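# Cap the tube fully and stand it in rack

## Task

Thread the cap onto the tube and keep turning until it will turn no further, then place the capped tube upright in the rack. It only counts if the tube and cap stay put without the robot holding them at the end; finally open the hands and pull both arms away.

## Robot and tools

Robot: two arms, left_arm and right_arm, facing each other across a table. Each carries an identical five-finger right hand (not mirrored), so every hand number and axis means the same on both. Nothing may be knocked or set off the table.

World frame (used in all reported poses): origin on the table top halfway between the two arm bases, z = 0 at the table surface, +z up, left_arm's base on the +y side. 'Left' and 'right' are names only, not image sides. Positions are in metres, orientation as a wxyz quaternion; velocities in m/s and rad/s. Printed positions get less accurate at long reach.

Hand point: a spot fixed to the palm, 0.05 m in front of it, where index pad and thumb tip meet in a pinch. Its axes: +z along the straightened fingers (which extend 0.06-0.07 m past it), +y out of the palm, +x across the palm toward the little finger. Across the palm the hand extends 0.08 m on the little-finger side, and 0.02 m on the thumb side with the thumb swung in front of the palm (up to 0.09 m otherwise). A wrist bracket on the little-finger side protrudes 0.03 m past the point along +y and 0.11 m across; it can collide.

The row (used by execute_actions and move): 28 numbers, each in [-1, 1], always for both arms. Order: left_arm dx, dy, dz, rx, ry, rz, then left_gripper little, ring, middle, index, thumb_bend, thumb_turn, force_limit, speed; then the same 14 for right_arm/right_gripper. dx..rz are an offset, not a pose: the target relative to the hand point's measured pose at the start of the action, expressed in the hand point's own axes. 1.0 equals 0.6 m for dx/dy/dz and 180 degrees for rx/ry/rz, which together form a single rotation vector. All zeros means stay where you started.

Hand numbers are absolute targets. Fingers and thumb_bend: +1 straight/open, -1 fully curled. thumb_turn: +1 beside the palm, -1 across in front of it. A pinch is roughly index -0.22, thumb_bend -0.75, thumb_turn -0.57. force_limit maps -1..+1 to about 0..10 N fingertip force (0..15 N for the two thumb motors) at which a closing motor halts; it never limits opening. speed maps -1..+1 to near zero..full (full travel 0.6 s); close at -0.9 or slower for gentle grips. There is no 'no change' value: to leave a hand alone, resend its last eight numbers, or before any command its hand_measured six plus hand_force_limit and hand_speed. A motor moves only when its target changes by 0.01 or more, then locks when done. For a wrap grip (objects 0.035-0.08 m wide), turn the thumb in front of the palm before reaching; the object sits across the palm on the wrist side of the hand point. To tighten, raise force_limit and send a target more closed than measured; to loosen, send one more open.

execute_actions(actions): a list of actions; each action is a table of up to 15 rows, one per 1/30 s step, the last row held to fill 15 steps. Every row is measured from the action's start pose (for a call's first action, the last reported pose), not from the previous row. Each step, the commanded pose is clipped to within 100 mm and 16 degrees of the measured pose, so big offsets need several actions. An empty list just returns state and images.

move(target, speed, stop_force, blocking): target is one row, offsets from the pose in the latest result that showed one; the hand point travels a straight line, both arms finishing together, 0.5-10 s. speed in m/s, 0.002-0.5 (default 0.25), turning up to twice that in rad/s. stop_force in N, 9-40, shared by both arms: an arm's path ends when its wrist sensor feels that much extra push against its direction; it then backs off two steps. Use it only for straight, non-rotating, slow approaches; omit it when lifting off something you press on. Arms are stiff: overshooting a hard contact without it can fault. blocking=false returns after 0.5 s; then use wait or stop before other motion. The move: line reports endings such as done, off_target, moving, held, contact or fault, plus limits (paced = clipped, held = steps blocked).

wait(seconds 0-10) lets time pass holding commands. stop brakes a running move. zoom_image(camera, region [x0,y0,x1,y1], at most 504x504) enlarges cam_low, cam_left_wrist or cam_right_wrist. show_instructions shows the reference image. finished_scene(scene) ends the current scene irreversibly; call it only once the tube stands capped in the rack on its own and the hands are open and away.

Results: each arm's hand-point pose and velocity, 'Hand target' lines, joint positions and torques, Wrist force/torque (N, N m, in the end effector's axes, saturating near 50 N, with offsets and noise), and per hand hand_measured, hand_stopped_by (moving, target, force, stalled, fault), hand_load_n (positive = pushed open; near 0 means the grip is lost). 'pose unreachable' means the clearance check altered a command.

Avoid: arms touching each other hard; contact torque beyond joint limits (wrist joints only 26 N m) or 150 N external force, which freeze the arm 10 s; fast impacts; overheating motors by holding loads long (warning at 70 °C, brake at 85 °C); dropping the tube or cap.

Each tool is called after "Request:" as name(argument=value, ...) on one line, values as JSON.

Reference images:

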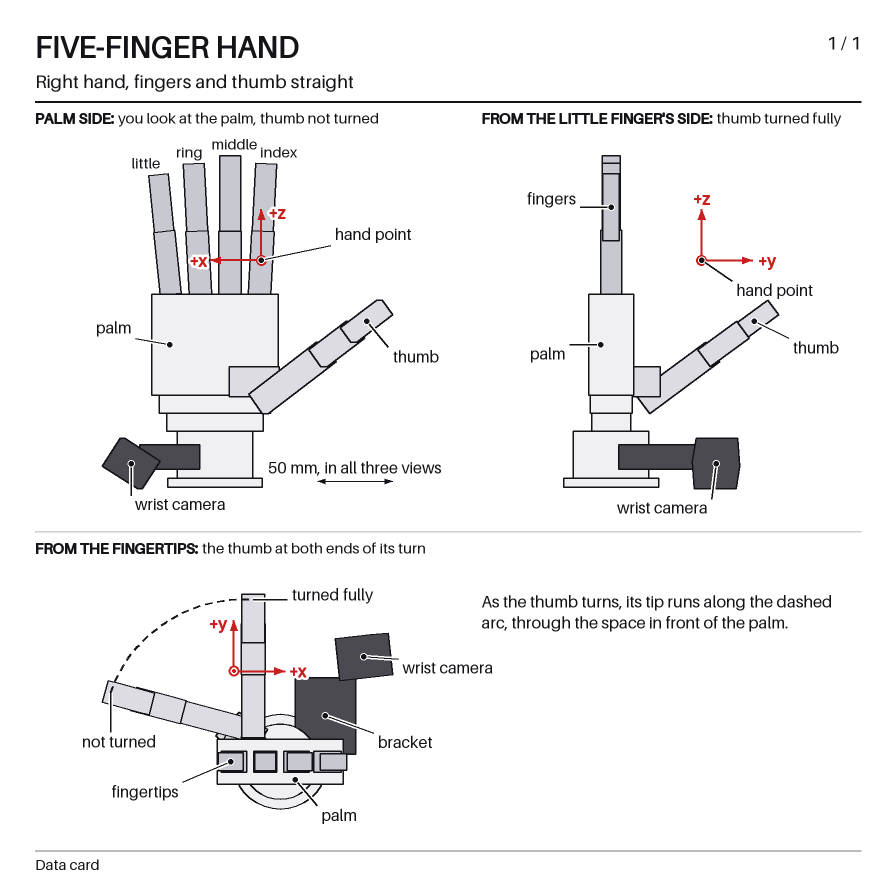

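## Session

Request:
execute_actions(actions=[])

Scene clock: 0.00 s.
left_arm: end_effector_position=(+0.2911, +0.4851, +0.4802) hand_measured=(+1.000, +1.000, +1.000, +1.000, +1.000, +1.000) hand_load_n=(+0.0, +0.0, +0.0, +0.0, +0.0, +0.0) hand_stopped_by=(target, target, target, target, target, target) hand_force_limit=0.00 hand_speed=-0.80 end_effector_quat_wxyz=(-0.007, +0.371, +0.929, +0.010) end_effector_velocity=(+0.000, -0.000, -0.000) end_effector_angular_velocity=(+0.001, +0.000, +0.000) | right_arm: end_effector_position=(+0.0668, -0.3231, +0.4836) hand_measured=(+1.000, +1.000, +1.000, +1.000, +1.000, +1.000) hand_load_n=(+0.0, +0.0, +0.0, +0.0, +0.0, +0.0) hand_stopped_by=(target, target, target, target, target, target) hand_force_limit=0.00 hand_speed=-0.80 end_effector_quat_wxyz=(+0.009, -0.387, +0.922, -0.003) end_effector_velocity=(+0.000, +0.000, -0.000) end_effector_angular_velocity=(-0.000, -0.001, -0.000)
Joint positions: left_arm=[ 0.565 -1.748  1.364  1.978  1.564 -1.903] | right_arm=[-1.188 -1.733  1.329  1.957  1.579 -1.906]
Joint velocities: left_arm=[ 0.     0.001  0.     0.    -0.    -0.   ] | right_arm=[-0.     0.     0.    -0.001  0.    -0.   ]
Joint torques (N m, as the arm reports them, + toward a larger angle): no reading
Motor temperatures (°C, as the motors report them): left_arm=[27 27 27 34 28 38] | right_arm=[29 28 29 37 37 37]
Wrist force (N, on the end effector, along its own x y z axes, offset not removed): no reading
Wrist torque (N m, same axes, about the end effector's origin, offset not removed): no reading
Hand target (left_arm): +0.291, +0.485, +0.480; -0.007, +0.371, +0.929, +0.010
Hand target (right_arm): +0.067, -0.323, +0.484; +0.009, -0.387, +0.922, -0.003

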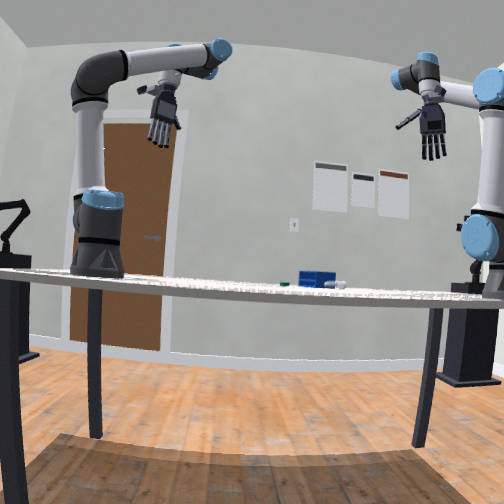

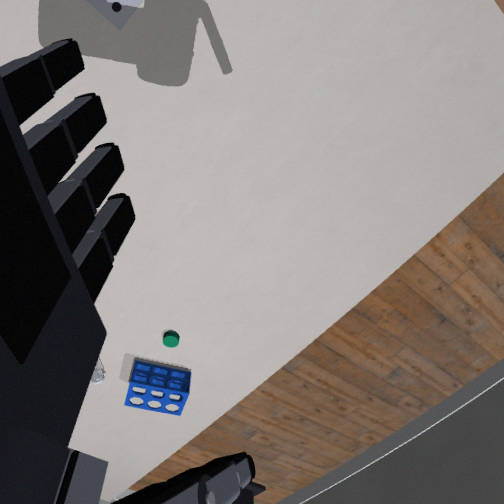

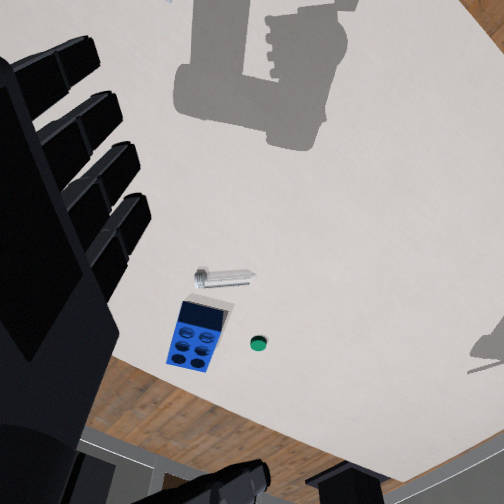

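Request:
zoom_image(camera="cam_right_wrist", region=[150, 250, 290, 390])

Request:
zoom_image(camera="cam_low", region=[265, 255, 365, 305])

Request:
zoom_image(camera="cam_left_wrist", region=[80, 310, 220, 430])

Region (150, 250, 290, 390) of cam_right_wrist's 504x504 image, scaled by 3.600, with more detail than that image has.

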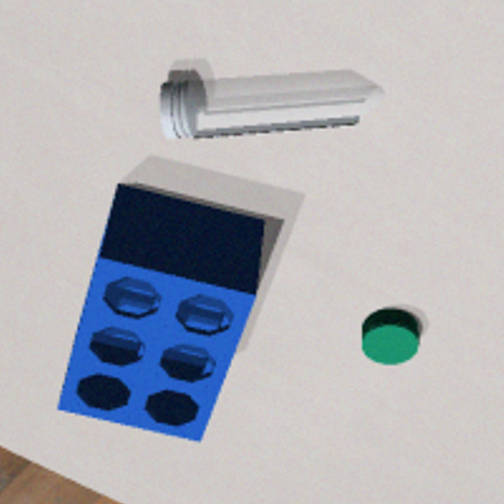

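Region (265, 255, 365, 305) of cam_low's 504x504 image, scaled by 5.040, with more detail than that image has.

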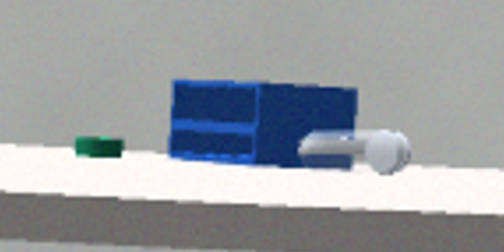

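Region (80, 310, 220, 430) of cam_left_wrist's 504x504 image, scaled by 3.600, with more detail than that image has; it fills the top 432 rows of this view, and the rest is white.

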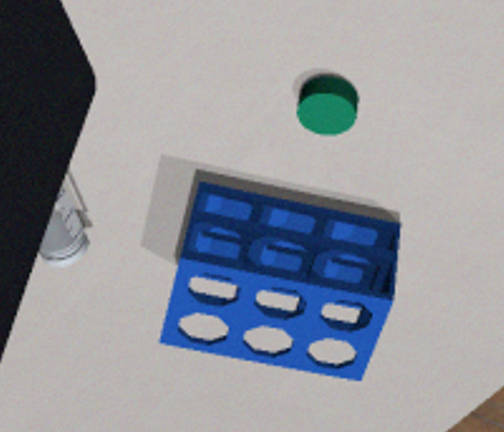

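Request:
move(target=[-0.436,-0.195,0.467,0.197,-0.193,-0.467,-1,-1,0.2,0.2,0,-1,0,0.5,-0.595,-0.158,0.607,0.197,-0.193,-0.467,0.2,0.2,0.2,0.2,0,-1,0,0.5], speed=0.3)

Request:
zoom_image(camera="cam_low", region=[150, 150, 430, 310])

Scene clock: 6.13 s.
left_arm: end_effector_position=(+0.3982, +0.2269, +0.1930) hand_measured=(-1.000, -1.000, +0.200, +0.200, +0.000, -1.000) hand_load_n=(+0.0, +0.0, +0.0, +0.0, +0.0, +0.0) hand_stopped_by=(target, target, target, target, target, target) hand_force_limit=0.00 hand_speed=0.50 end_effector_quat_wxyz=(-0.148, +0.356, -0.857, +0.343) end_effector_velocity=(+0.000, -0.001, -0.001) end_effector_angular_velocity=(-0.002, -0.002, +0.005) | right_arm: end_effector_position=(+0.3913, -0.1352, +0.1255) hand_measured=(+0.200, +0.200, +0.200, +0.200, +0.000, -1.000) hand_load_n=(+0.0, +0.0, +0.0, +0.0, +0.0, +0.0) hand_stopped_by=(target, target, target, target, target, target) hand_force_limit=0.00 hand_speed=0.50 end_effector_quat_wxyz=(+0.356, -0.851, +0.353, -0.157) end_effector_velocity=(+0.001, +0.001, -0.001) end_effector_angular_velocity=(+0.001, -0.001, +0.005)
Joint positions: left_arm=[ 0.489 -1.464  1.733  0.578  1.298 -3.422] | right_arm=[-1.144 -1.163  1.524  0.427  1.386 -3.345]
Joint velocities: left_arm=[-0.002  0.002  0.001 -0.004 -0.005 -0.005] | right_arm=[-0.001  0.004 -0.001 -0.004 -0.004 -0.004]
Joint torques (N m, as the arm reports them, + toward a larger angle): left_arm=[ -9.1  -14.5   -8.69  -1.24  -2.51  -2.5 ] | right_arm=[ -8.95 -25.2  -30.23  -1.04  -2.78  -2.36]
Motor temperatures (°C, as the motors report them): left_arm=[27 27 27 34 28 38] | right_arm=[29 28 29 37 37 37]
Wrist force (N, on the end effector, along its own x y z axes, offset not removed): left_arm=[0.3 -1.4 2.3] | right_arm=[1.8 0.7 0.7]
Wrist torque (N m, same axes, about the end effector's origin, offset not removed): left_arm=[-0.63 -0.34 -0.02] | right_arm=[-0.05 -0.02 0.18]
Hand target (left_arm): +0.398, +0.227, +0.193; +0.149, -0.356, +0.857, -0.343
Hand target (right_arm): +0.391, -0.135, +0.125; -0.356, +0.851, -0.353, +0.157
Off the commanded pose (left_arm): 0.001 m, 0 deg.
Off the commanded pose (right_arm): 0.001 m, 0 deg.
move: done
camera_calibration (this result's frames):
cam_left_wrist: T_world_to_cam=[[-0.431023, 0.623336, -0.652434, 0.155285], [0.389063, 0.780765, 0.488913, -0.421677], [0.814155, -0.0431049, -0.579045, -0.072484], [0, 0, 0, 1]] pos_world=[0.290004, 0.229311, 0.265505]
cam_right_wrist: T_world_to_cam=[[-0.56788, -0.399466, -0.71968, 0.257357], [-0.816672, 0.3826, 0.432047, 0.318469], [0.102761, 0.833093, -0.543503, 0.266795], [0, 0, 0, 1]] pos_world=[0.378817, -0.241306, 0.192625]

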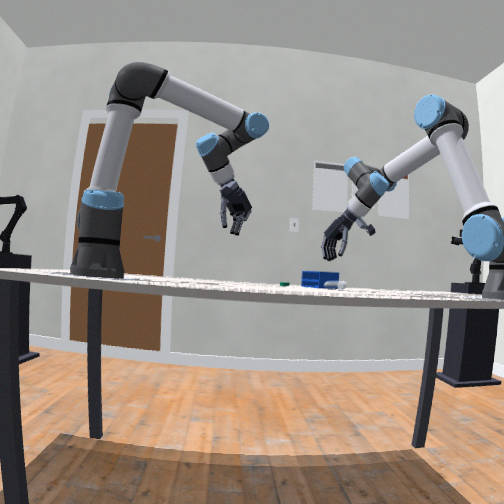

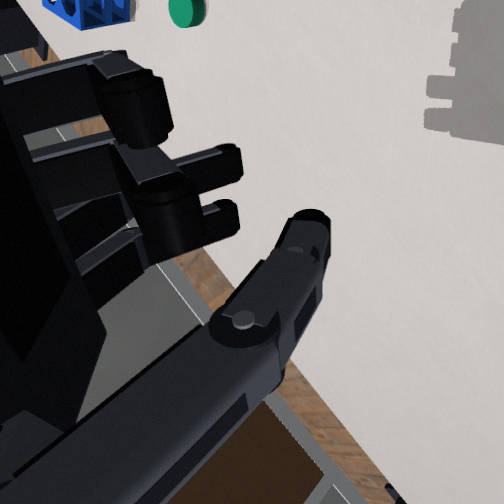

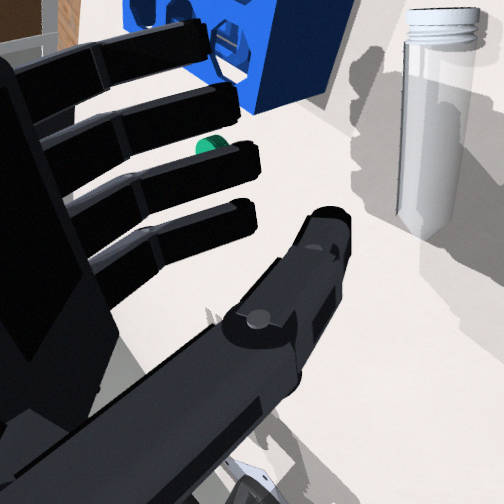

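Region (150, 150, 430, 310) of cam_low's 504x504 image, scaled by 1.800, with more detail than that image has; it fills the top 288 rows of this view, and the rest is white.

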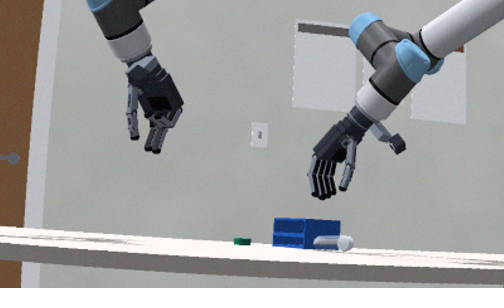

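Request:
move(target=[0,0,0,0.083,0,0,-1,-1,0.2,0.2,0,-1,0,0.5,-0.03,0.108,0.068,0.083,0,0,-1,0.25,0.25,0.25,0.2,-1,0,0.5], speed=0.12)

Request:
zoom_image(camera="cam_low", region=[270, 210, 410, 310])

Scene clock: 10.43 s.
left_arm: end_effector_position=(+0.3982, +0.2269, +0.1931) hand_measured=(-1.000, -1.000, +0.200, +0.200, +0.000, -1.000) hand_load_n=(+0.0, +0.0, +0.0, +0.0, +0.0, +0.0) hand_stopped_by=(target, target, target, target, target, target) hand_force_limit=0.00 hand_speed=0.50 end_effector_quat_wxyz=(-0.193, +0.334, -0.805, +0.451) end_effector_velocity=(-0.000, -0.000, +0.000) end_effector_angular_velocity=(-0.006, -0.006, -0.001) | right_arm: end_effector_position=(+0.3680, -0.1344, +0.0508) hand_measured=(-1.000, +0.250, +0.250, +0.250, +0.200, -1.000) hand_load_n=(+0.0, +0.0, +0.0, +0.0, +0.0, +0.0) hand_stopped_by=(target, target, target, target, target, target) hand_force_limit=0.00 hand_speed=0.50 end_effector_quat_wxyz=(+0.463, -0.797, +0.330, -0.201) end_effector_velocity=(-0.000, +0.000, -0.003) end_effector_angular_velocity=(+0.006, -0.008, +0.000)
Joint positions: left_arm=[ 0.423 -1.623  1.962  0.257  1.181 -3.382] | right_arm=[-1.15  -1.227  1.92  -0.165  1.335 -3.294]
Joint velocities: left_arm=[-0.003 -0.005  0.007 -0.01  -0.004  0.002] | right_arm=[-0.     0.001  0.012 -0.023 -0.001  0.001]
Joint torques (N m, as the arm reports them, + toward a larger angle): left_arm=[ -9.73 -28.96  -7.9   -2.02  -1.87   2.63] | right_arm=[ -9.19 -20.5   -4.53  -2.02  -2.82   2.13]
Motor temperatures (°C, as the motors report them): left_arm=[27 27 27 34 28 38] | right_arm=[29 28 29 37 37 37]
Wrist force (N, on the end effector, along its own x y z axes, offset not removed): left_arm=[1.5 -0.7 2.3] | right_arm=[3.5 -1.3 -0.8]
Wrist torque (N m, same axes, about the end effector's origin, offset not removed): left_arm=[-0.47 -0.47 0.03] | right_arm=[0.02 -0.44 0.23]
Hand target (left_arm): +0.398, +0.227, +0.193; +0.193, -0.333, +0.805, -0.451
Hand target (right_arm): +0.368, -0.134, +0.050; -0.464, +0.797, -0.330, +0.202
Off the commanded pose (left_arm): 0.000 m, 0 deg.
Off the commanded pose (right_arm): 0.001 m, 0 deg.
move: done
camera_calibration (this result's frames):
cam_left_wrist: T_world_to_cam=[[-0.292375, 0.48895, -0.821855, 0.163367], [0.308956, 0.861617, 0.402694, -0.391516], [0.905021, -0.136179, -0.402979, -0.121428], [0, 0, 0, 1]] pos_world=[0.278621, 0.240922, 0.242992]
cam_right_wrist: T_world_to_cam=[[-0.418236, -0.255798, -0.871577, 0.162693], [-0.889653, 0.308979, 0.336228, 0.353242], [0.183293, 0.916024, -0.356797, 0.199934], [0, 0, 0, 1]] pos_world=[0.34566, -0.250672, 0.0943653]

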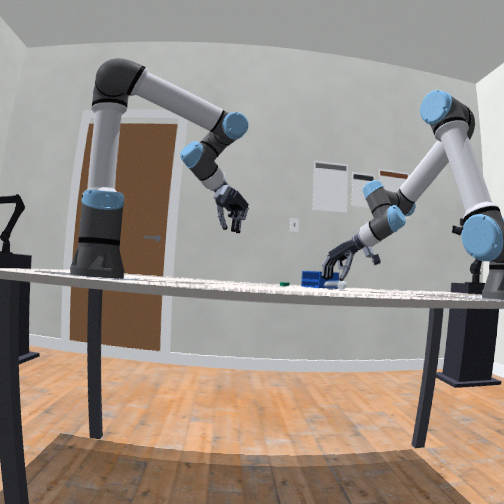

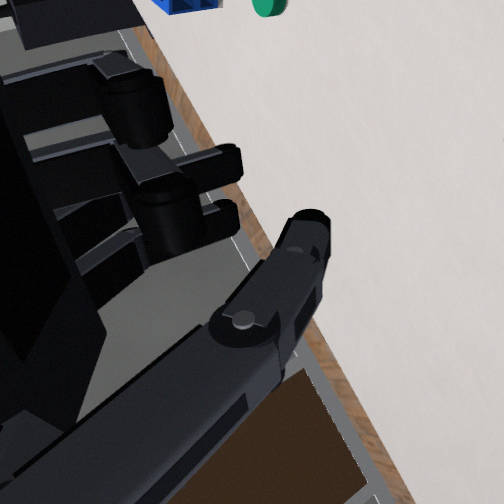

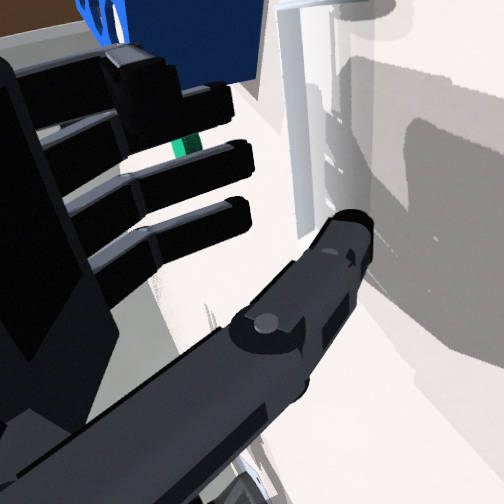

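Region (270, 210, 410, 310) of cam_low's 504x504 image, scaled by 3.600, with more detail than that image has; it fills the top 360 rows of this view, and the rest is white.

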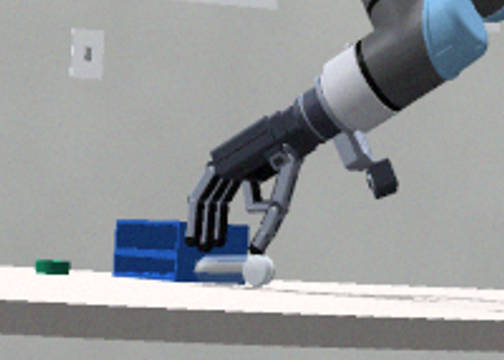

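Request:
move(target=[0,0,0,0,0,0,-1,-1,0.2,0.2,0,-1,0,0.5,0.008,0.034,0.008,-0.04,0,0,-1,0.25,0.25,0.25,0.2,-1,0,0.5], speed=0.03)

Request:
zoom_image(camera="cam_low", region=[290, 240, 390, 310])

Scene clock: 12.97 s.
left_arm: end_effector_position=(+0.3982, +0.2269, +0.1931) hand_measured=(-1.000, -1.000, +0.200, +0.200, +0.000, -1.000) hand_load_n=(+0.0, +0.0, +0.0, +0.0, +0.0, +0.0) hand_stopped_by=(target, target, target, target, target, target) hand_force_limit=0.00 hand_speed=0.50 end_effector_quat_wxyz=(-0.193, +0.334, -0.805, +0.451) end_effector_velocity=(-0.000, +0.000, +0.000) end_effector_angular_velocity=(-0.001, +0.000, -0.000) | right_arm: end_effector_position=(+0.3674, -0.1420, +0.0309) hand_measured=(-1.000, +0.250, +0.250, +0.250, +0.200, -1.000) hand_load_n=(+0.0, +0.0, +0.0, +0.0, +0.0, +0.0) hand_stopped_by=(target, target, target, target, target, target) hand_force_limit=0.00 hand_speed=0.50 end_effector_quat_wxyz=(+0.413, -0.825, +0.342, -0.181) end_effector_velocity=(-0.000, -0.001, -0.002) end_effector_angular_velocity=(-0.010, +0.010, +0.000)
Joint positions: left_arm=[ 0.423 -1.623  1.962  0.257  1.181 -3.382] | right_arm=[-1.149 -1.165  1.842 -0.023  1.356 -3.322]
Joint velocities: left_arm=[ 0.    -0.001 -0.     0.     0.    -0.   ] | right_arm=[ 0.001  0.008 -0.009  0.015  0.003 -0.003]
Joint torques (N m, as the arm reports them, + toward a larger angle): left_arm=[ 11.14  -7.04 -31.69   1.96   1.18  -2.77] | right_arm=[  9.4  -22.75 -26.82   2.07   2.7   -2.31]
Motor temperatures (°C, as the motors report them): left_arm=[27 27 27 34 28 38] | right_arm=[29 28 29 37 37 37]
Wrist force (N, on the end effector, along its own x y z axes, offset not removed): left_arm=[2.7 -2.4 1.0] | right_arm=[-0.9 -2.9 -3.6]
Wrist torque (N m, same axes, about the end effector's origin, offset not removed): left_arm=[-0.64 -0.57 0.14] | right_arm=[-0.26 0.54 -0.07]
Hand target (left_arm): +0.398, +0.227, +0.193; +0.193, -0.334, +0.805, -0.451
Hand target (right_arm): +0.367, -0.142, +0.031; -0.412, +0.825, -0.342, +0.180
Off the commanded pose (left_arm): 0.000 m, 0 deg.
Off the commanded pose (right_arm): 0.000 m, 0 deg.
move: done
camera_calibration (this result's frames):
cam_left_wrist: T_world_to_cam=[[-0.29237, 0.488945, -0.821859, 0.163367], [0.308954, 0.861619, 0.402692, -0.391515], [0.905023, -0.136181, -0.402973, -0.12143], [0, 0, 0, 1]] pos_world=[0.278621, 0.240923, 0.242991]
cam_right_wrist: T_world_to_cam=[[-0.493202, -0.328051, -0.805689, 0.158409], [-0.857035, 0.342022, 0.385373, 0.352959], [0.149141, 0.88057, -0.449837, 0.210321], [0, 0, 0, 1]] pos_world=[0.349258, -0.253956, 0.0862172]

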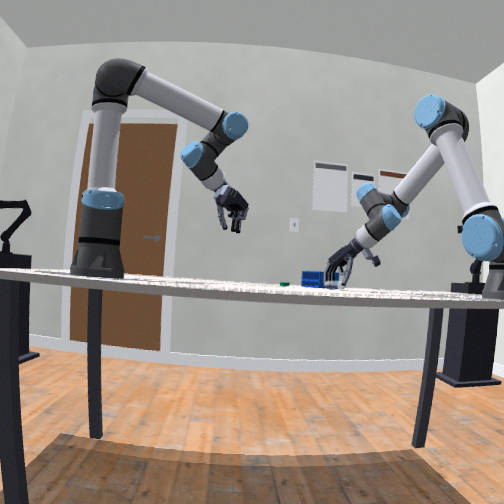

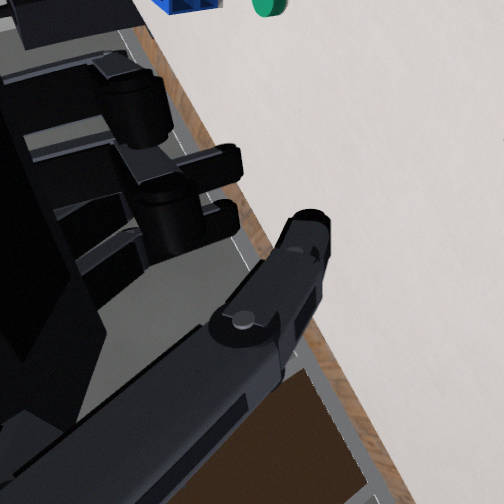

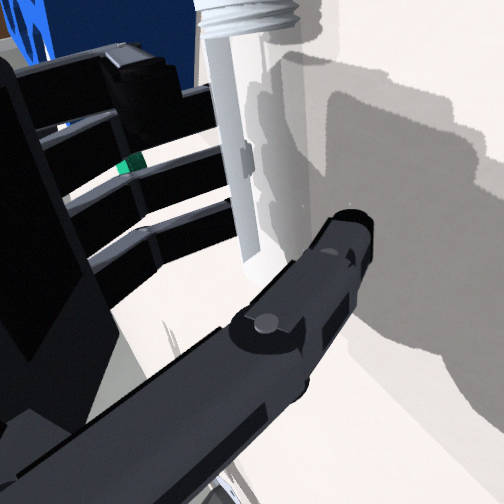

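Region (290, 240, 390, 310) of cam_low's 504x504 image, scaled by 5.040, with more detail than that image has; it fills the top 353 rows of this view, and the rest is white.

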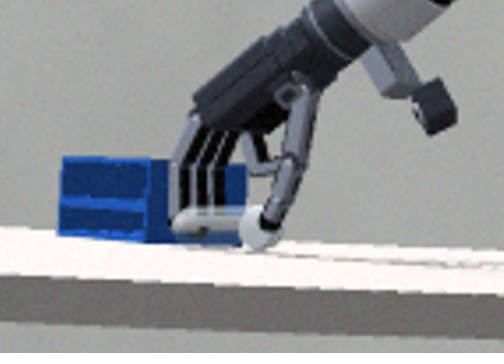

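Straddling. Down 5 mm and close index and middle.

Request:
move(target=[0,0,0,0,0,0,-1,-1,0.2,0.2,0,-1,0,0.5,0,0.005,0.008,0,0,0,-1,0.25,0.25,0.25,0.2,-1,0,0.5], speed=0.02)

Request:
move(target=[0,0,0,0,0,0,-1,-1,0.2,0.2,0,-1,0,0.5,0,0,0,0,0,0,-1,0.25,-0.5,-0.5,0.2,-1,0.4,-0.7])

Request:
zoom_image(camera="cam_low", region=[290, 240, 390, 310])

Scene clock: 15.40 s.
left_arm: end_effector_position=(+0.3982, +0.2269, +0.1931) hand_measured=(-1.000, -1.000, +0.200, +0.200, +0.000, -1.000) hand_load_n=(+0.0, +0.0, +0.0, +0.0, +0.0, +0.0) hand_stopped_by=(target, target, target, target, target, target) hand_force_limit=0.00 hand_speed=0.50 end_effector_quat_wxyz=(-0.193, +0.334, -0.805, +0.451) end_effector_velocity=(-0.000, -0.000, -0.000) end_effector_angular_velocity=(+0.000, +0.000, -0.000) | right_arm: end_effector_position=(+0.3689, -0.1407, +0.0259) hand_measured=(-1.000, +0.250, +0.250, +0.250, +0.200, -1.000) hand_load_n=(+0.0, +0.0, +0.0, +0.0, +0.0, +0.0) hand_stopped_by=(target, target, target, target, target, target) hand_force_limit=0.00 hand_speed=0.50 end_effector_quat_wxyz=(+0.413, -0.825, +0.342, -0.180) end_effector_velocity=(+0.001, +0.001, -0.001) end_effector_angular_velocity=(+0.001, -0.002, +0.001)
Joint positions: left_arm=[ 0.423 -1.623  1.962  0.257  1.181 -3.382] | right_arm=[-1.148 -1.154  1.84  -0.033  1.357 -3.321]
Joint velocities: left_arm=[-0.     0.001 -0.    -0.    -0.     0.   ] | right_arm=[ 0.001  0.004 -0.    -0.006  0.    -0.   ]
Joint torques (N m, as the arm reports them, + toward a larger angle): left_arm=[  9.94  -6.91 -30.9    1.54   1.2   -2.5 ] | right_arm=[  8.88 -23.56 -27.57  -1.53   2.56   2.36]
Motor temperatures (°C, as the motors report them): left_arm=[27 27 27 34 28 38] | right_arm=[29 28 29 37 37 37]
Wrist force (N, on the end effector, along its own x y z axes, offset not removed): left_arm=[0.6 -1.4 1.4] | right_arm=[0.7 -1.4 -0.4]
Wrist torque (N m, same axes, about the end effector's origin, offset not removed): left_arm=[-0.47 -0.32 -0.10] | right_arm=[0.12 -0.08 0.15]
Hand target (left_arm): +0.398, +0.227, +0.193; +0.193, -0.334, +0.805, -0.451
Hand target (right_arm): +0.369, -0.141, +0.026; -0.413, +0.825, -0.342, +0.181
Off the commanded pose (left_arm): 0.000 m, 0 deg.
Off the commanded pose (right_arm): 0.000 m, 0 deg.
move: done
camera_calibration (this result's frames):
cam_left_wrist: T_world_to_cam=[[-0.292375, 0.488949, -0.821855, 0.163367], [0.308956, 0.861617, 0.402694, -0.391516], [0.905021, -0.136179, -0.402979, -0.121428], [0, 0, 0, 1]] pos_world=[0.278621, 0.240922, 0.242992]
cam_right_wrist: T_world_to_cam=[[-0.493246, -0.328093, -0.805645, 0.155516], [-0.857014, 0.34204, 0.385403, 0.35569], [0.149115, 0.880547, -0.44989, 0.206676], [0, 0, 0, 1]] pos_world=[0.35072, -0.252624, 0.0811882]

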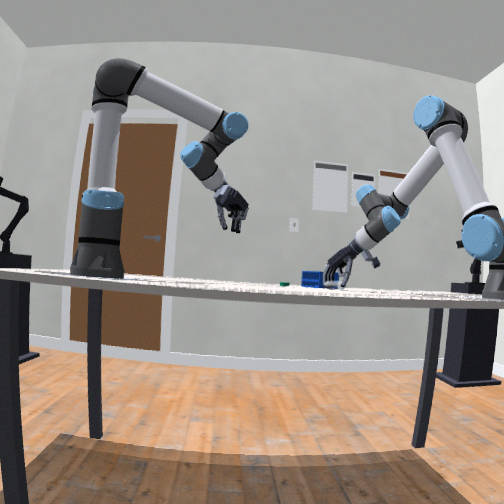

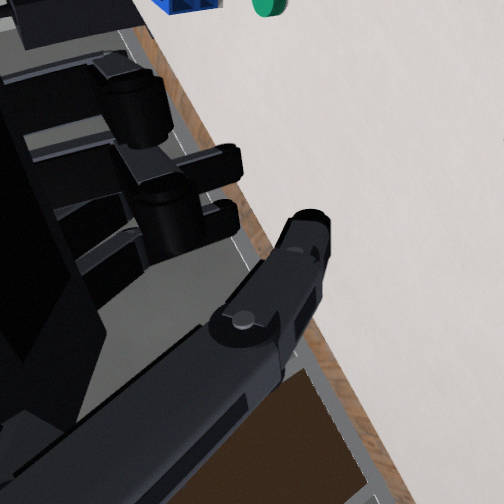

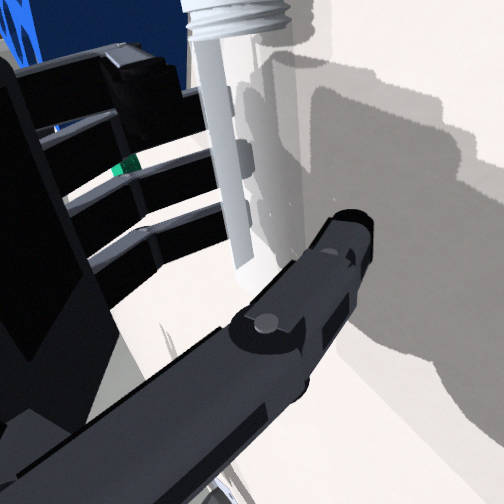

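Scene clock: 16.47 s.
left_arm: end_effector_position=(+0.3982, +0.2269, +0.1931) hand_measured=(-1.000, -1.000, +0.200, +0.200, +0.000, -1.000) hand_load_n=(+0.0, +0.0, +0.0, +0.0, +0.0, +0.0) hand_stopped_by=(target, target, target, target, target, target) hand_force_limit=0.00 hand_speed=0.50 end_effector_quat_wxyz=(-0.193, +0.334, -0.805, +0.451) end_effector_velocity=(-0.000, -0.000, +0.001) end_effector_angular_velocity=(-0.001, -0.001, -0.001) | right_arm: end_effector_position=(+0.3689, -0.1407, +0.0259) hand_measured=(-1.000, +0.250, -0.094, -0.144, +0.208, -1.000) hand_load_n=(+0.0, +0.0, +5.5, +9.5, +15.5, -1.5) hand_stopped_by=(target, target, force, force, target, target) hand_force_limit=0.40 hand_speed=-0.70 end_effector_quat_wxyz=(+0.413, -0.825, +0.342, -0.180) end_effector_velocity=(-0.000, +0.000, +0.000) end_effector_angular_velocity=(+0.000, -0.000, +0.000)
Joint positions: left_arm=[ 0.423 -1.623  1.962  0.257  1.181 -3.382] | right_arm=[-1.148 -1.154  1.84  -0.033  1.357 -3.321]
Joint velocities: left_arm=[-0.001 -0.001 -0.     0.     0.     0.001] | right_arm=[ 0.001  0.     0.    -0.     0.     0.   ]
Joint torques (N m, as the arm reports them, + toward a larger angle): left_arm=[ 10.27  -7.32 -31.15   1.44   1.33  -2.73] | right_arm=[ -2.93 -40.58 -21.65   2.08   1.18   0.38]
Motor temperatures (°C, as the motors report them): left_arm=[27 27 27 34 28 38] | right_arm=[29 28 29 37 37 37]
Wrist force (N, on the end effector, along its own x y z axes, offset not removed): left_arm=[0.7 0.1 1.7] | right_arm=[-1.3 -3.2 -1.4]
Wrist torque (N m, same axes, about the end effector's origin, offset not removed): left_arm=[-0.31 -0.34 -0.06] | right_arm=[-0.29 0.55 -0.16]
Hand target (left_arm): +0.398, +0.227, +0.193; +0.193, -0.334, +0.805, -0.451
Hand target (right_arm): +0.369, -0.141, +0.026; -0.413, +0.825, -0.342, +0.180
Off the commanded pose (left_arm): 0.000 m, 0 deg.
Off the commanded pose (right_arm): 0.000 m, 0 deg.
move: done
camera_calibration (this result's frames):
cam_left_wrist: T_world_to_cam=[[-0.292375, 0.48895, -0.821855, 0.163367], [0.308956, 0.861617, 0.402694, -0.391516], [0.905021, -0.136179, -0.402979, -0.121428], [0, 0, 0, 1]] pos_world=[0.278621, 0.240922, 0.242992]
cam_right_wrist: T_world_to_cam=[[-0.493241, -0.328083, -0.805652, 0.155525], [-0.857017, 0.342036, 0.385401, 0.355682], [0.149118, 0.880553, -0.449878, 0.206669], [0, 0, 0, 1]] pos_world=[0.350719, -0.252614, 0.0811941]

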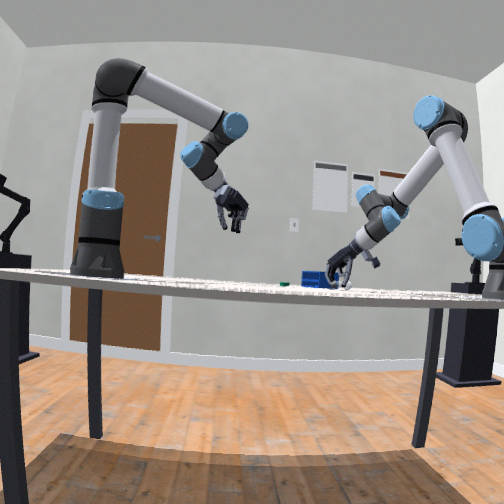

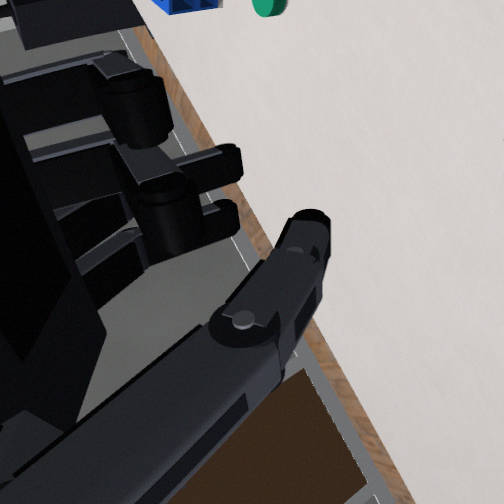

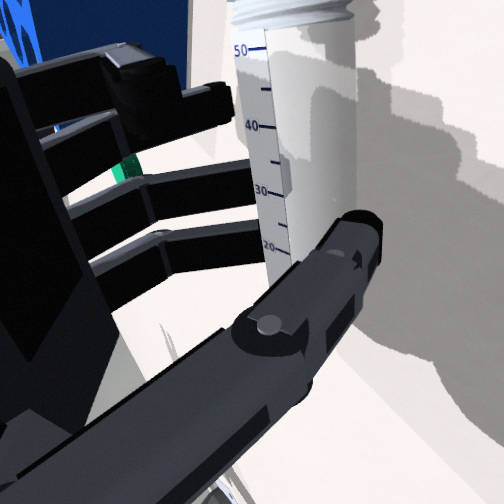

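Region (290, 240, 390, 310) of cam_low's 504x504 image, scaled by 5.040, with more detail than that image has; it fills the top 353 rows of this view, and the rest is white.

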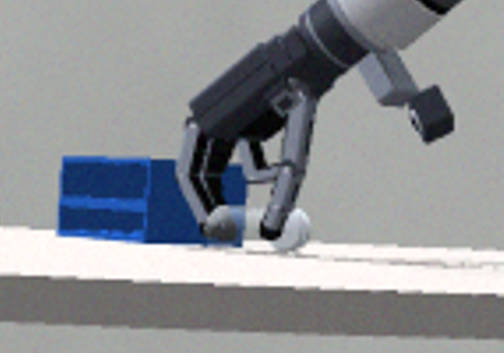

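Request:
move(target=[0,0,0.15,0,0,0,-1,-1,0.25,0.25,0.2,-1,0,0.5,0,-0.08,-0.227,0,0,0,-1,0.25,-0.5,-0.5,0.2,-1,0.4,-0.7], speed=0.15)

Request:
move(target=[0.118,-0.006,0.27,-0.04,0,0,-1,-1,0.25,0.25,0.2,-1,0,0.5,-0.2,-0.05,-0.15,0.413,-0.11,-0.54,-1,0.25,-0.5,-0.5,0.2,-1,0.4,-0.7], speed=0.3)

Request:
zoom_image(camera="cam_low", region=[220, 150, 420, 310])

Scene clock: 18.80 s.
left_arm: end_effector_position=(+0.4533, +0.1734, +0.1463) hand_measured=(-1.000, -1.000, +0.250, +0.250, +0.200, -1.000) hand_load_n=(+0.0, +0.0, +0.0, +0.0, +0.0, +0.0) hand_stopped_by=(target, target, target, target, target, target) hand_force_limit=0.00 hand_speed=0.50 end_effector_quat_wxyz=(-0.193, +0.333, -0.805, +0.451) end_effector_velocity=(+0.001, -0.000, -0.001) end_effector_angular_velocity=(+0.000, +0.000, +0.001) | right_arm: end_effector_position=(+0.3100, -0.1961, +0.1453) hand_measured=(-1.000, +0.250, -0.094, -0.144, +0.208, -1.000) hand_load_n=(+0.0, +0.0, +5.5, +9.5, +15.5, -1.5) hand_stopped_by=(target, target, force, force, target, target) hand_force_limit=0.40 hand_speed=-0.70 end_effector_quat_wxyz=(+0.413, -0.825, +0.342, -0.181) end_effector_velocity=(-0.001, -0.001, +0.002) end_effector_angular_velocity=(+0.000, +0.001, +0.001)
Joint positions: left_arm=[ 0.517 -1.393  1.841  0.129  1.259 -3.326] | right_arm=[-1.209 -1.489  1.923  0.229  1.309 -3.36 ]
Joint velocities: left_arm=[ 0.002  0.003 -0.002 -0.001  0.     0.   ] | right_arm=[-0.001 -0.005  0.     0.005 -0.002 -0.001]
Joint torques (N m, as the arm reports them, + toward a larger angle): left_arm=[ 11.69 -15.32 -30.86  -2.1    1.04   2.55] | right_arm=[ -8.99 -30.4   -6.73   2.22  -2.8   -2.37]
Motor temperatures (°C, as the motors report them): left_arm=[27 27 27 34 28 38] | right_arm=[29 28 29 37 37 37]
Wrist force (N, on the end effector, along its own x y z axes, offset not removed): left_arm=[1.1 -1.2 1.7] | right_arm=[0.8 2.7 -2.9]
Wrist torque (N m, same axes, about the end effector's origin, offset not removed): left_arm=[-0.48 -0.42 -0.01] | right_arm=[0.47 -0.05 0.09]
Hand target (left_arm): +0.453, +0.173, +0.146; +0.193, -0.333, +0.805, -0.451
Hand target (right_arm): +0.310, -0.196, +0.145; -0.413, +0.825, -0.342, +0.181
Off the commanded pose (left_arm): 0.000 m, 0 deg.
Off the commanded pose (right_arm): 0.000 m, 0 deg.
move: done
camera_calibration (this result's frames):
cam_left_wrist: T_world_to_cam=[[-0.291997, 0.489023, -0.821945, 0.167016], [0.30878, 0.861579, 0.402909, -0.343563], [0.905203, -0.136152, -0.402579, -0.197609], [0, 0, 0, 1]] pos_world=[0.33373, 0.187427, 0.196149]
cam_right_wrist: T_world_to_cam=[[-0.493217, -0.328135, -0.805645, 0.204533], [-0.857025, 0.342079, 0.385344, 0.278186], [0.14915, 0.880516, -0.44994, 0.317962], [0, 0, 0, 1]] pos_world=[0.291867, -0.308018, 0.200647]

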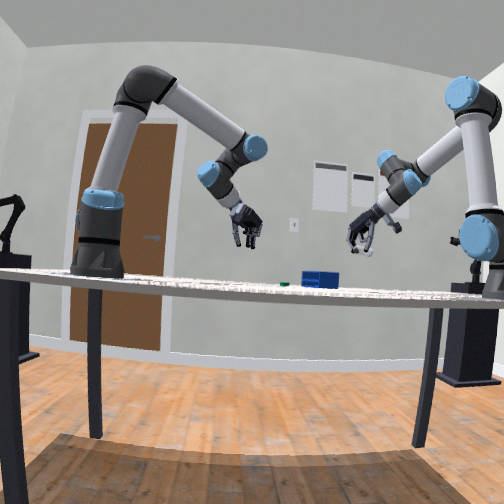

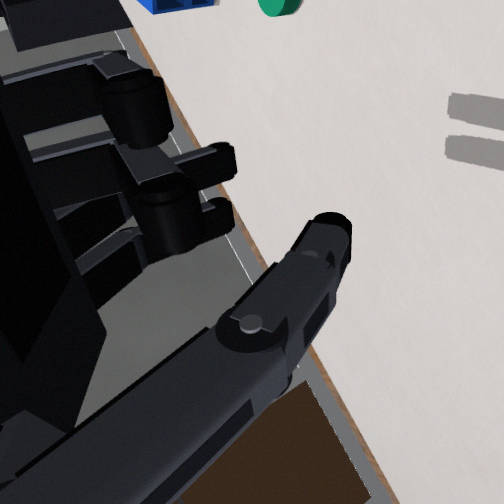

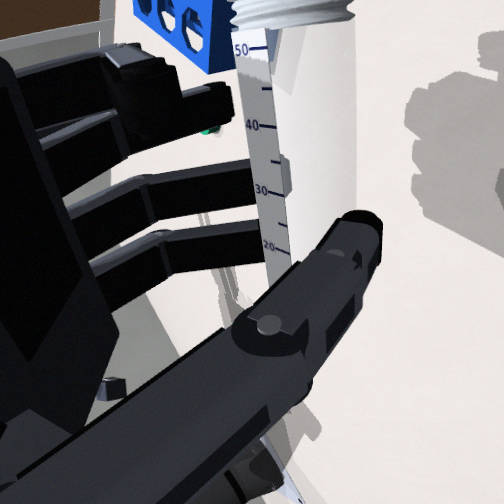

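Scene clock: 22.93 s.
left_arm: end_effector_position=(+0.5040, +0.0254, +0.0639) hand_measured=(-1.000, -1.000, +0.250, +0.250, +0.200, -1.000) hand_load_n=(+0.0, +0.0, +0.0, +0.0, +0.0, +0.0) hand_stopped_by=(target, target, target, target, target, target) hand_force_limit=0.00 hand_speed=0.50 end_effector_quat_wxyz=(-0.172, +0.345, -0.832, +0.399) end_effector_velocity=(+0.001, -0.001, -0.001) end_effector_angular_velocity=(+0.001, +0.000, -0.000) | right_arm: end_effector_position=(+0.1862, -0.1480, +0.2213) hand_measured=(-1.000, +0.250, -0.094, -0.144, +0.208, -1.000) hand_load_n=(+0.0, +0.0, +5.5, +9.5, +15.5, -1.5) hand_stopped_by=(target, target, force, force, target, target) hand_force_limit=0.40 hand_speed=-0.70 end_effector_quat_wxyz=(-0.554, +0.431, +0.563, +0.436) end_effector_velocity=(-0.000, +0.000, +0.000) end_effector_angular_velocity=(-0.001, -0.005, +0.009)
Joint positions: left_arm=[ 0.503 -0.921  1.337  0.291  1.274 -3.374] | right_arm=[-1.422 -1.775  2.398 -0.863 -0.027 -4.487]
Joint velocities: left_arm=[ 0.     0.003 -0.005  0.002  0.     0.001] | right_arm=[ 0.    -0.     0.    -0.02  -0.009  0.015]
Joint torques (N m, as the arm reports them, + toward a larger angle): left_arm=[ -9.82 -32.88 -30.35   2.44   1.28  -2.69] | right_arm=[  8.9   -7.9  -26.18  -2.27  -2.18   2.34]
Motor temperatures (°C, as the motors report them): left_arm=[27 27 27 34 28 38] | right_arm=[29 28 29 37 37 37]
Wrist force (N, on the end effector, along its own x y z axes, offset not removed): left_arm=[1.4 -0.3 1.1] | right_arm=[-1.3 -2.7 -6.3]
Wrist torque (N m, same axes, about the end effector's origin, offset not removed): left_arm=[-0.33 -0.43 0.05] | right_arm=[0.07 0.68 -0.02]
Hand target (left_arm): +0.504, +0.025, +0.064; +0.172, -0.345, +0.832, -0.399
Hand target (right_arm): +0.186, -0.148, +0.221; +0.554, -0.431, -0.564, -0.436
Off the commanded pose (left_arm): 0.001 m, 0 deg.
Off the commanded pose (right_arm): 0.000 m, 0 deg.
move: done
camera_calibration (this result's frames):
cam_left_wrist: T_world_to_cam=[[-0.363018, 0.5578, -0.746376, 0.215678], [0.345541, 0.824494, 0.448119, -0.218992], [0.865344, -0.0952276, -0.492049, -0.271998], [0, 0, 0, 1]] pos_world=[0.389337, 0.0343506, 0.125274]
cam_right_wrist: T_world_to_cam=[[0.960491, 0.255319, -0.110769, -0.117705], [0.0485347, -0.545565, -0.836662, 0.0967488], [-0.274047, 0.79823, -0.536402, 0.414044], [0, 0, 0, 1]] pos_world=[0.221827, -0.247667, 0.290002]

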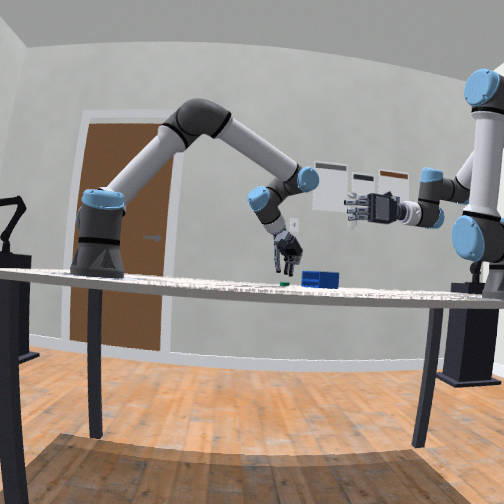

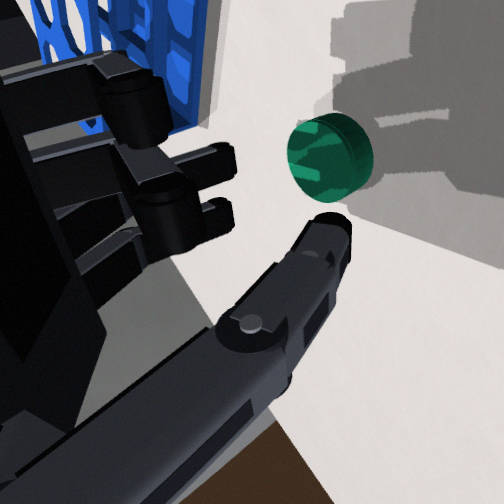

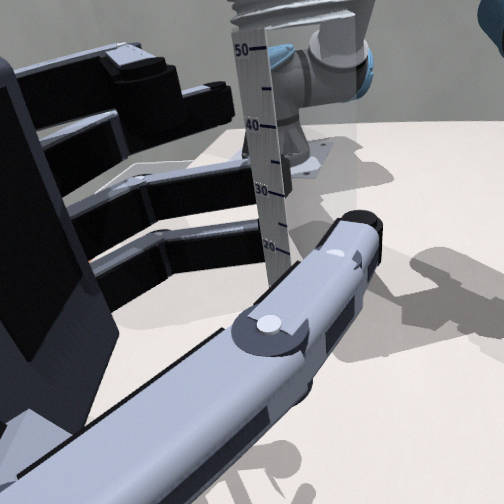

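Region (220, 150, 420, 310) of cam_low's 504x504 image, scaled by 2.520, with more detail than that image has; it fills the top 403 rows of this view, and the rest is white.

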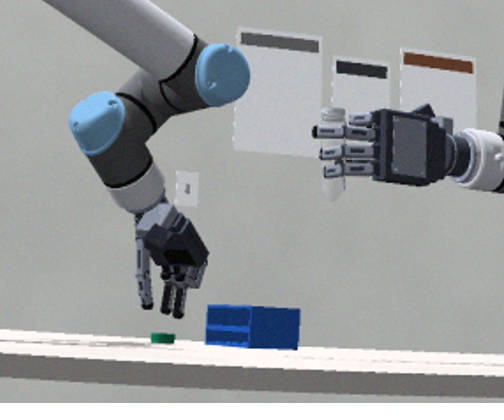

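Request:
move(target=[0.01,0.018,0.032,0,0,0,-1,-1,0.25,0.25,0.2,-1,0,0.5,0,0,0.12,-0.17,0,0,-1,1,-0.5,-0.5,0.2,-1,0.4,-0.7], speed=0.1)

Request:
zoom_image(camera="cam_low", region=[250, 180, 400, 300])

Scene clock: 26.37 s.
left_arm: end_effector_position=(+0.5058, +0.0155, +0.0435) hand_measured=(-1.000, -1.000, +0.250, +0.250, +0.200, -1.000) hand_load_n=(+0.0, +0.0, +0.0, +0.0, +0.0, +0.0) hand_stopped_by=(target, target, target, target, target, target) hand_force_limit=0.00 hand_speed=0.50 end_effector_quat_wxyz=(-0.172, +0.345, -0.832, +0.399) end_effector_velocity=(-0.000, -0.000, -0.001) end_effector_angular_velocity=(+0.000, +0.000, -0.000) | right_arm: end_effector_position=(+0.1683, -0.0782, +0.2210) hand_measured=(-1.000, +1.000, -0.094, -0.144, +0.208, -1.000) hand_load_n=(+0.0, +0.0, +5.5, +9.5, +15.5, -1.5) hand_stopped_by=(target, target, force, force, target, target) hand_force_limit=0.40 hand_speed=-0.70 end_effector_quat_wxyz=(-0.421, +0.562, +0.429, +0.569) end_effector_velocity=(+0.000, +0.001, +0.001) end_effector_angular_velocity=(-0.000, -0.003, -0.013)
Joint positions: left_arm=[ 0.499 -0.88   1.323  0.265  1.271 -3.377] | right_arm=[-0.777 -1.681  2.323 -0.643  1.152 -4.726]
Joint velocities: left_arm=[-0.     0.001  0.    -0.001  0.     0.   ] | right_arm=[ 0.015  0.006 -0.006 -0.001  0.028 -0.003]
Joint torques (N m, as the arm reports them, + toward a larger angle): left_arm=[ -9.97 -34.83 -31.2   -1.69  -2.06  -2.72] | right_arm=[  8.09  -3.22 -29.87  -3.14   2.68  -2.46]
Motor temperatures (°C, as the motors report them): left_arm=[27 27 27 34 28 38] | right_arm=[29 28 29 37 37 37]
Wrist force (N, on the end effector, along its own x y z axes, offset not removed): left_arm=[0.9 -0.1 0.8] | right_arm=[2.6 -4.1 -4.7]
Wrist torque (N m, same axes, about the end effector's origin, offset not removed): left_arm=[-0.24 -0.30 -0.01] | right_arm=[-0.17 -0.18 0.19]
Hand target (left_arm): +0.506, +0.015, +0.043; +0.172, -0.345, +0.832, -0.399
Hand target (right_arm): +0.168, -0.078, +0.221; -0.421, +0.562, +0.428, +0.569
Off the commanded pose (left_arm): 0.000 m, 0 deg.
Off the commanded pose (right_arm): 0.000 m, 0 deg.
move: done
camera_calibration (this result's frames):
cam_left_wrist: T_world_to_cam=[[-0.363033, 0.557795, -0.746372, 0.206584], [0.345548, 0.824497, 0.448108, -0.202316], [0.865334, -0.09523, -0.492065, -0.284617], [0, 0, 0, 1]] pos_world=[0.391196, 0.0244732, 0.104798]
cam_right_wrist: T_world_to_cam=[[0.957409, -0.266951, -0.11002, -0.158802], [-0.232814, -0.48837, -0.841007, 0.188277], [0.170778, 0.830802, -0.52972, 0.279546], [0, 0, 0, 1]] pos_world=[0.148132, -0.182691, 0.288952]

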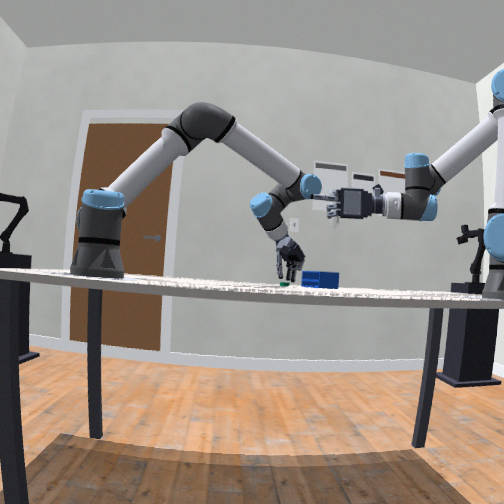

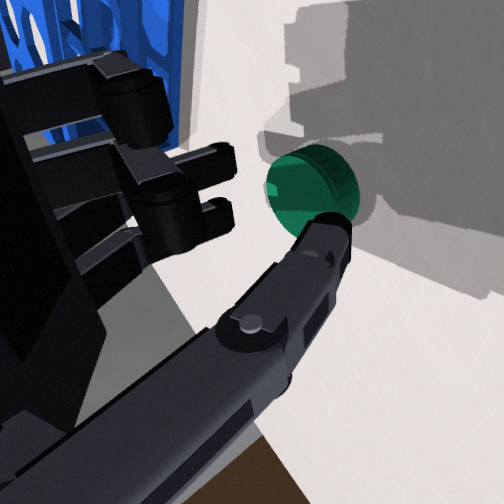

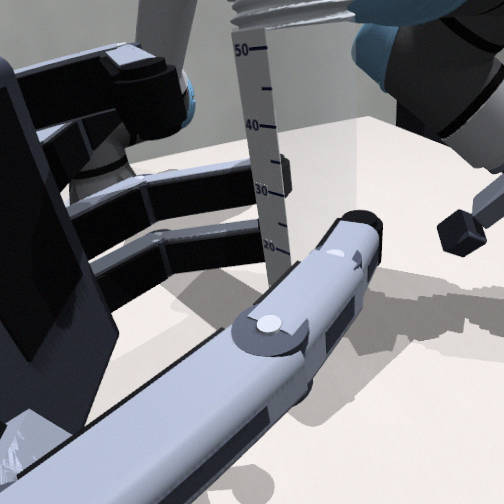

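Region (250, 180, 400, 300) of cam_low's 504x504 image, scaled by 3.360, with more detail than that image has; it fills the top 403 rows of this view, and the rest is white.

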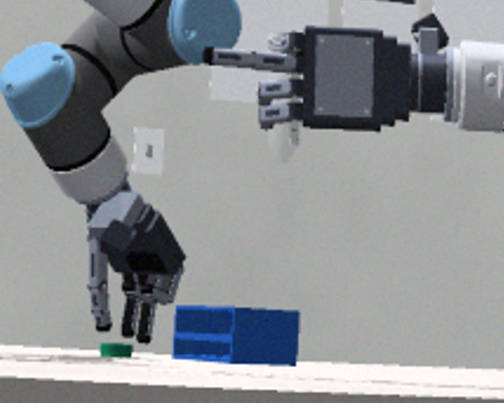

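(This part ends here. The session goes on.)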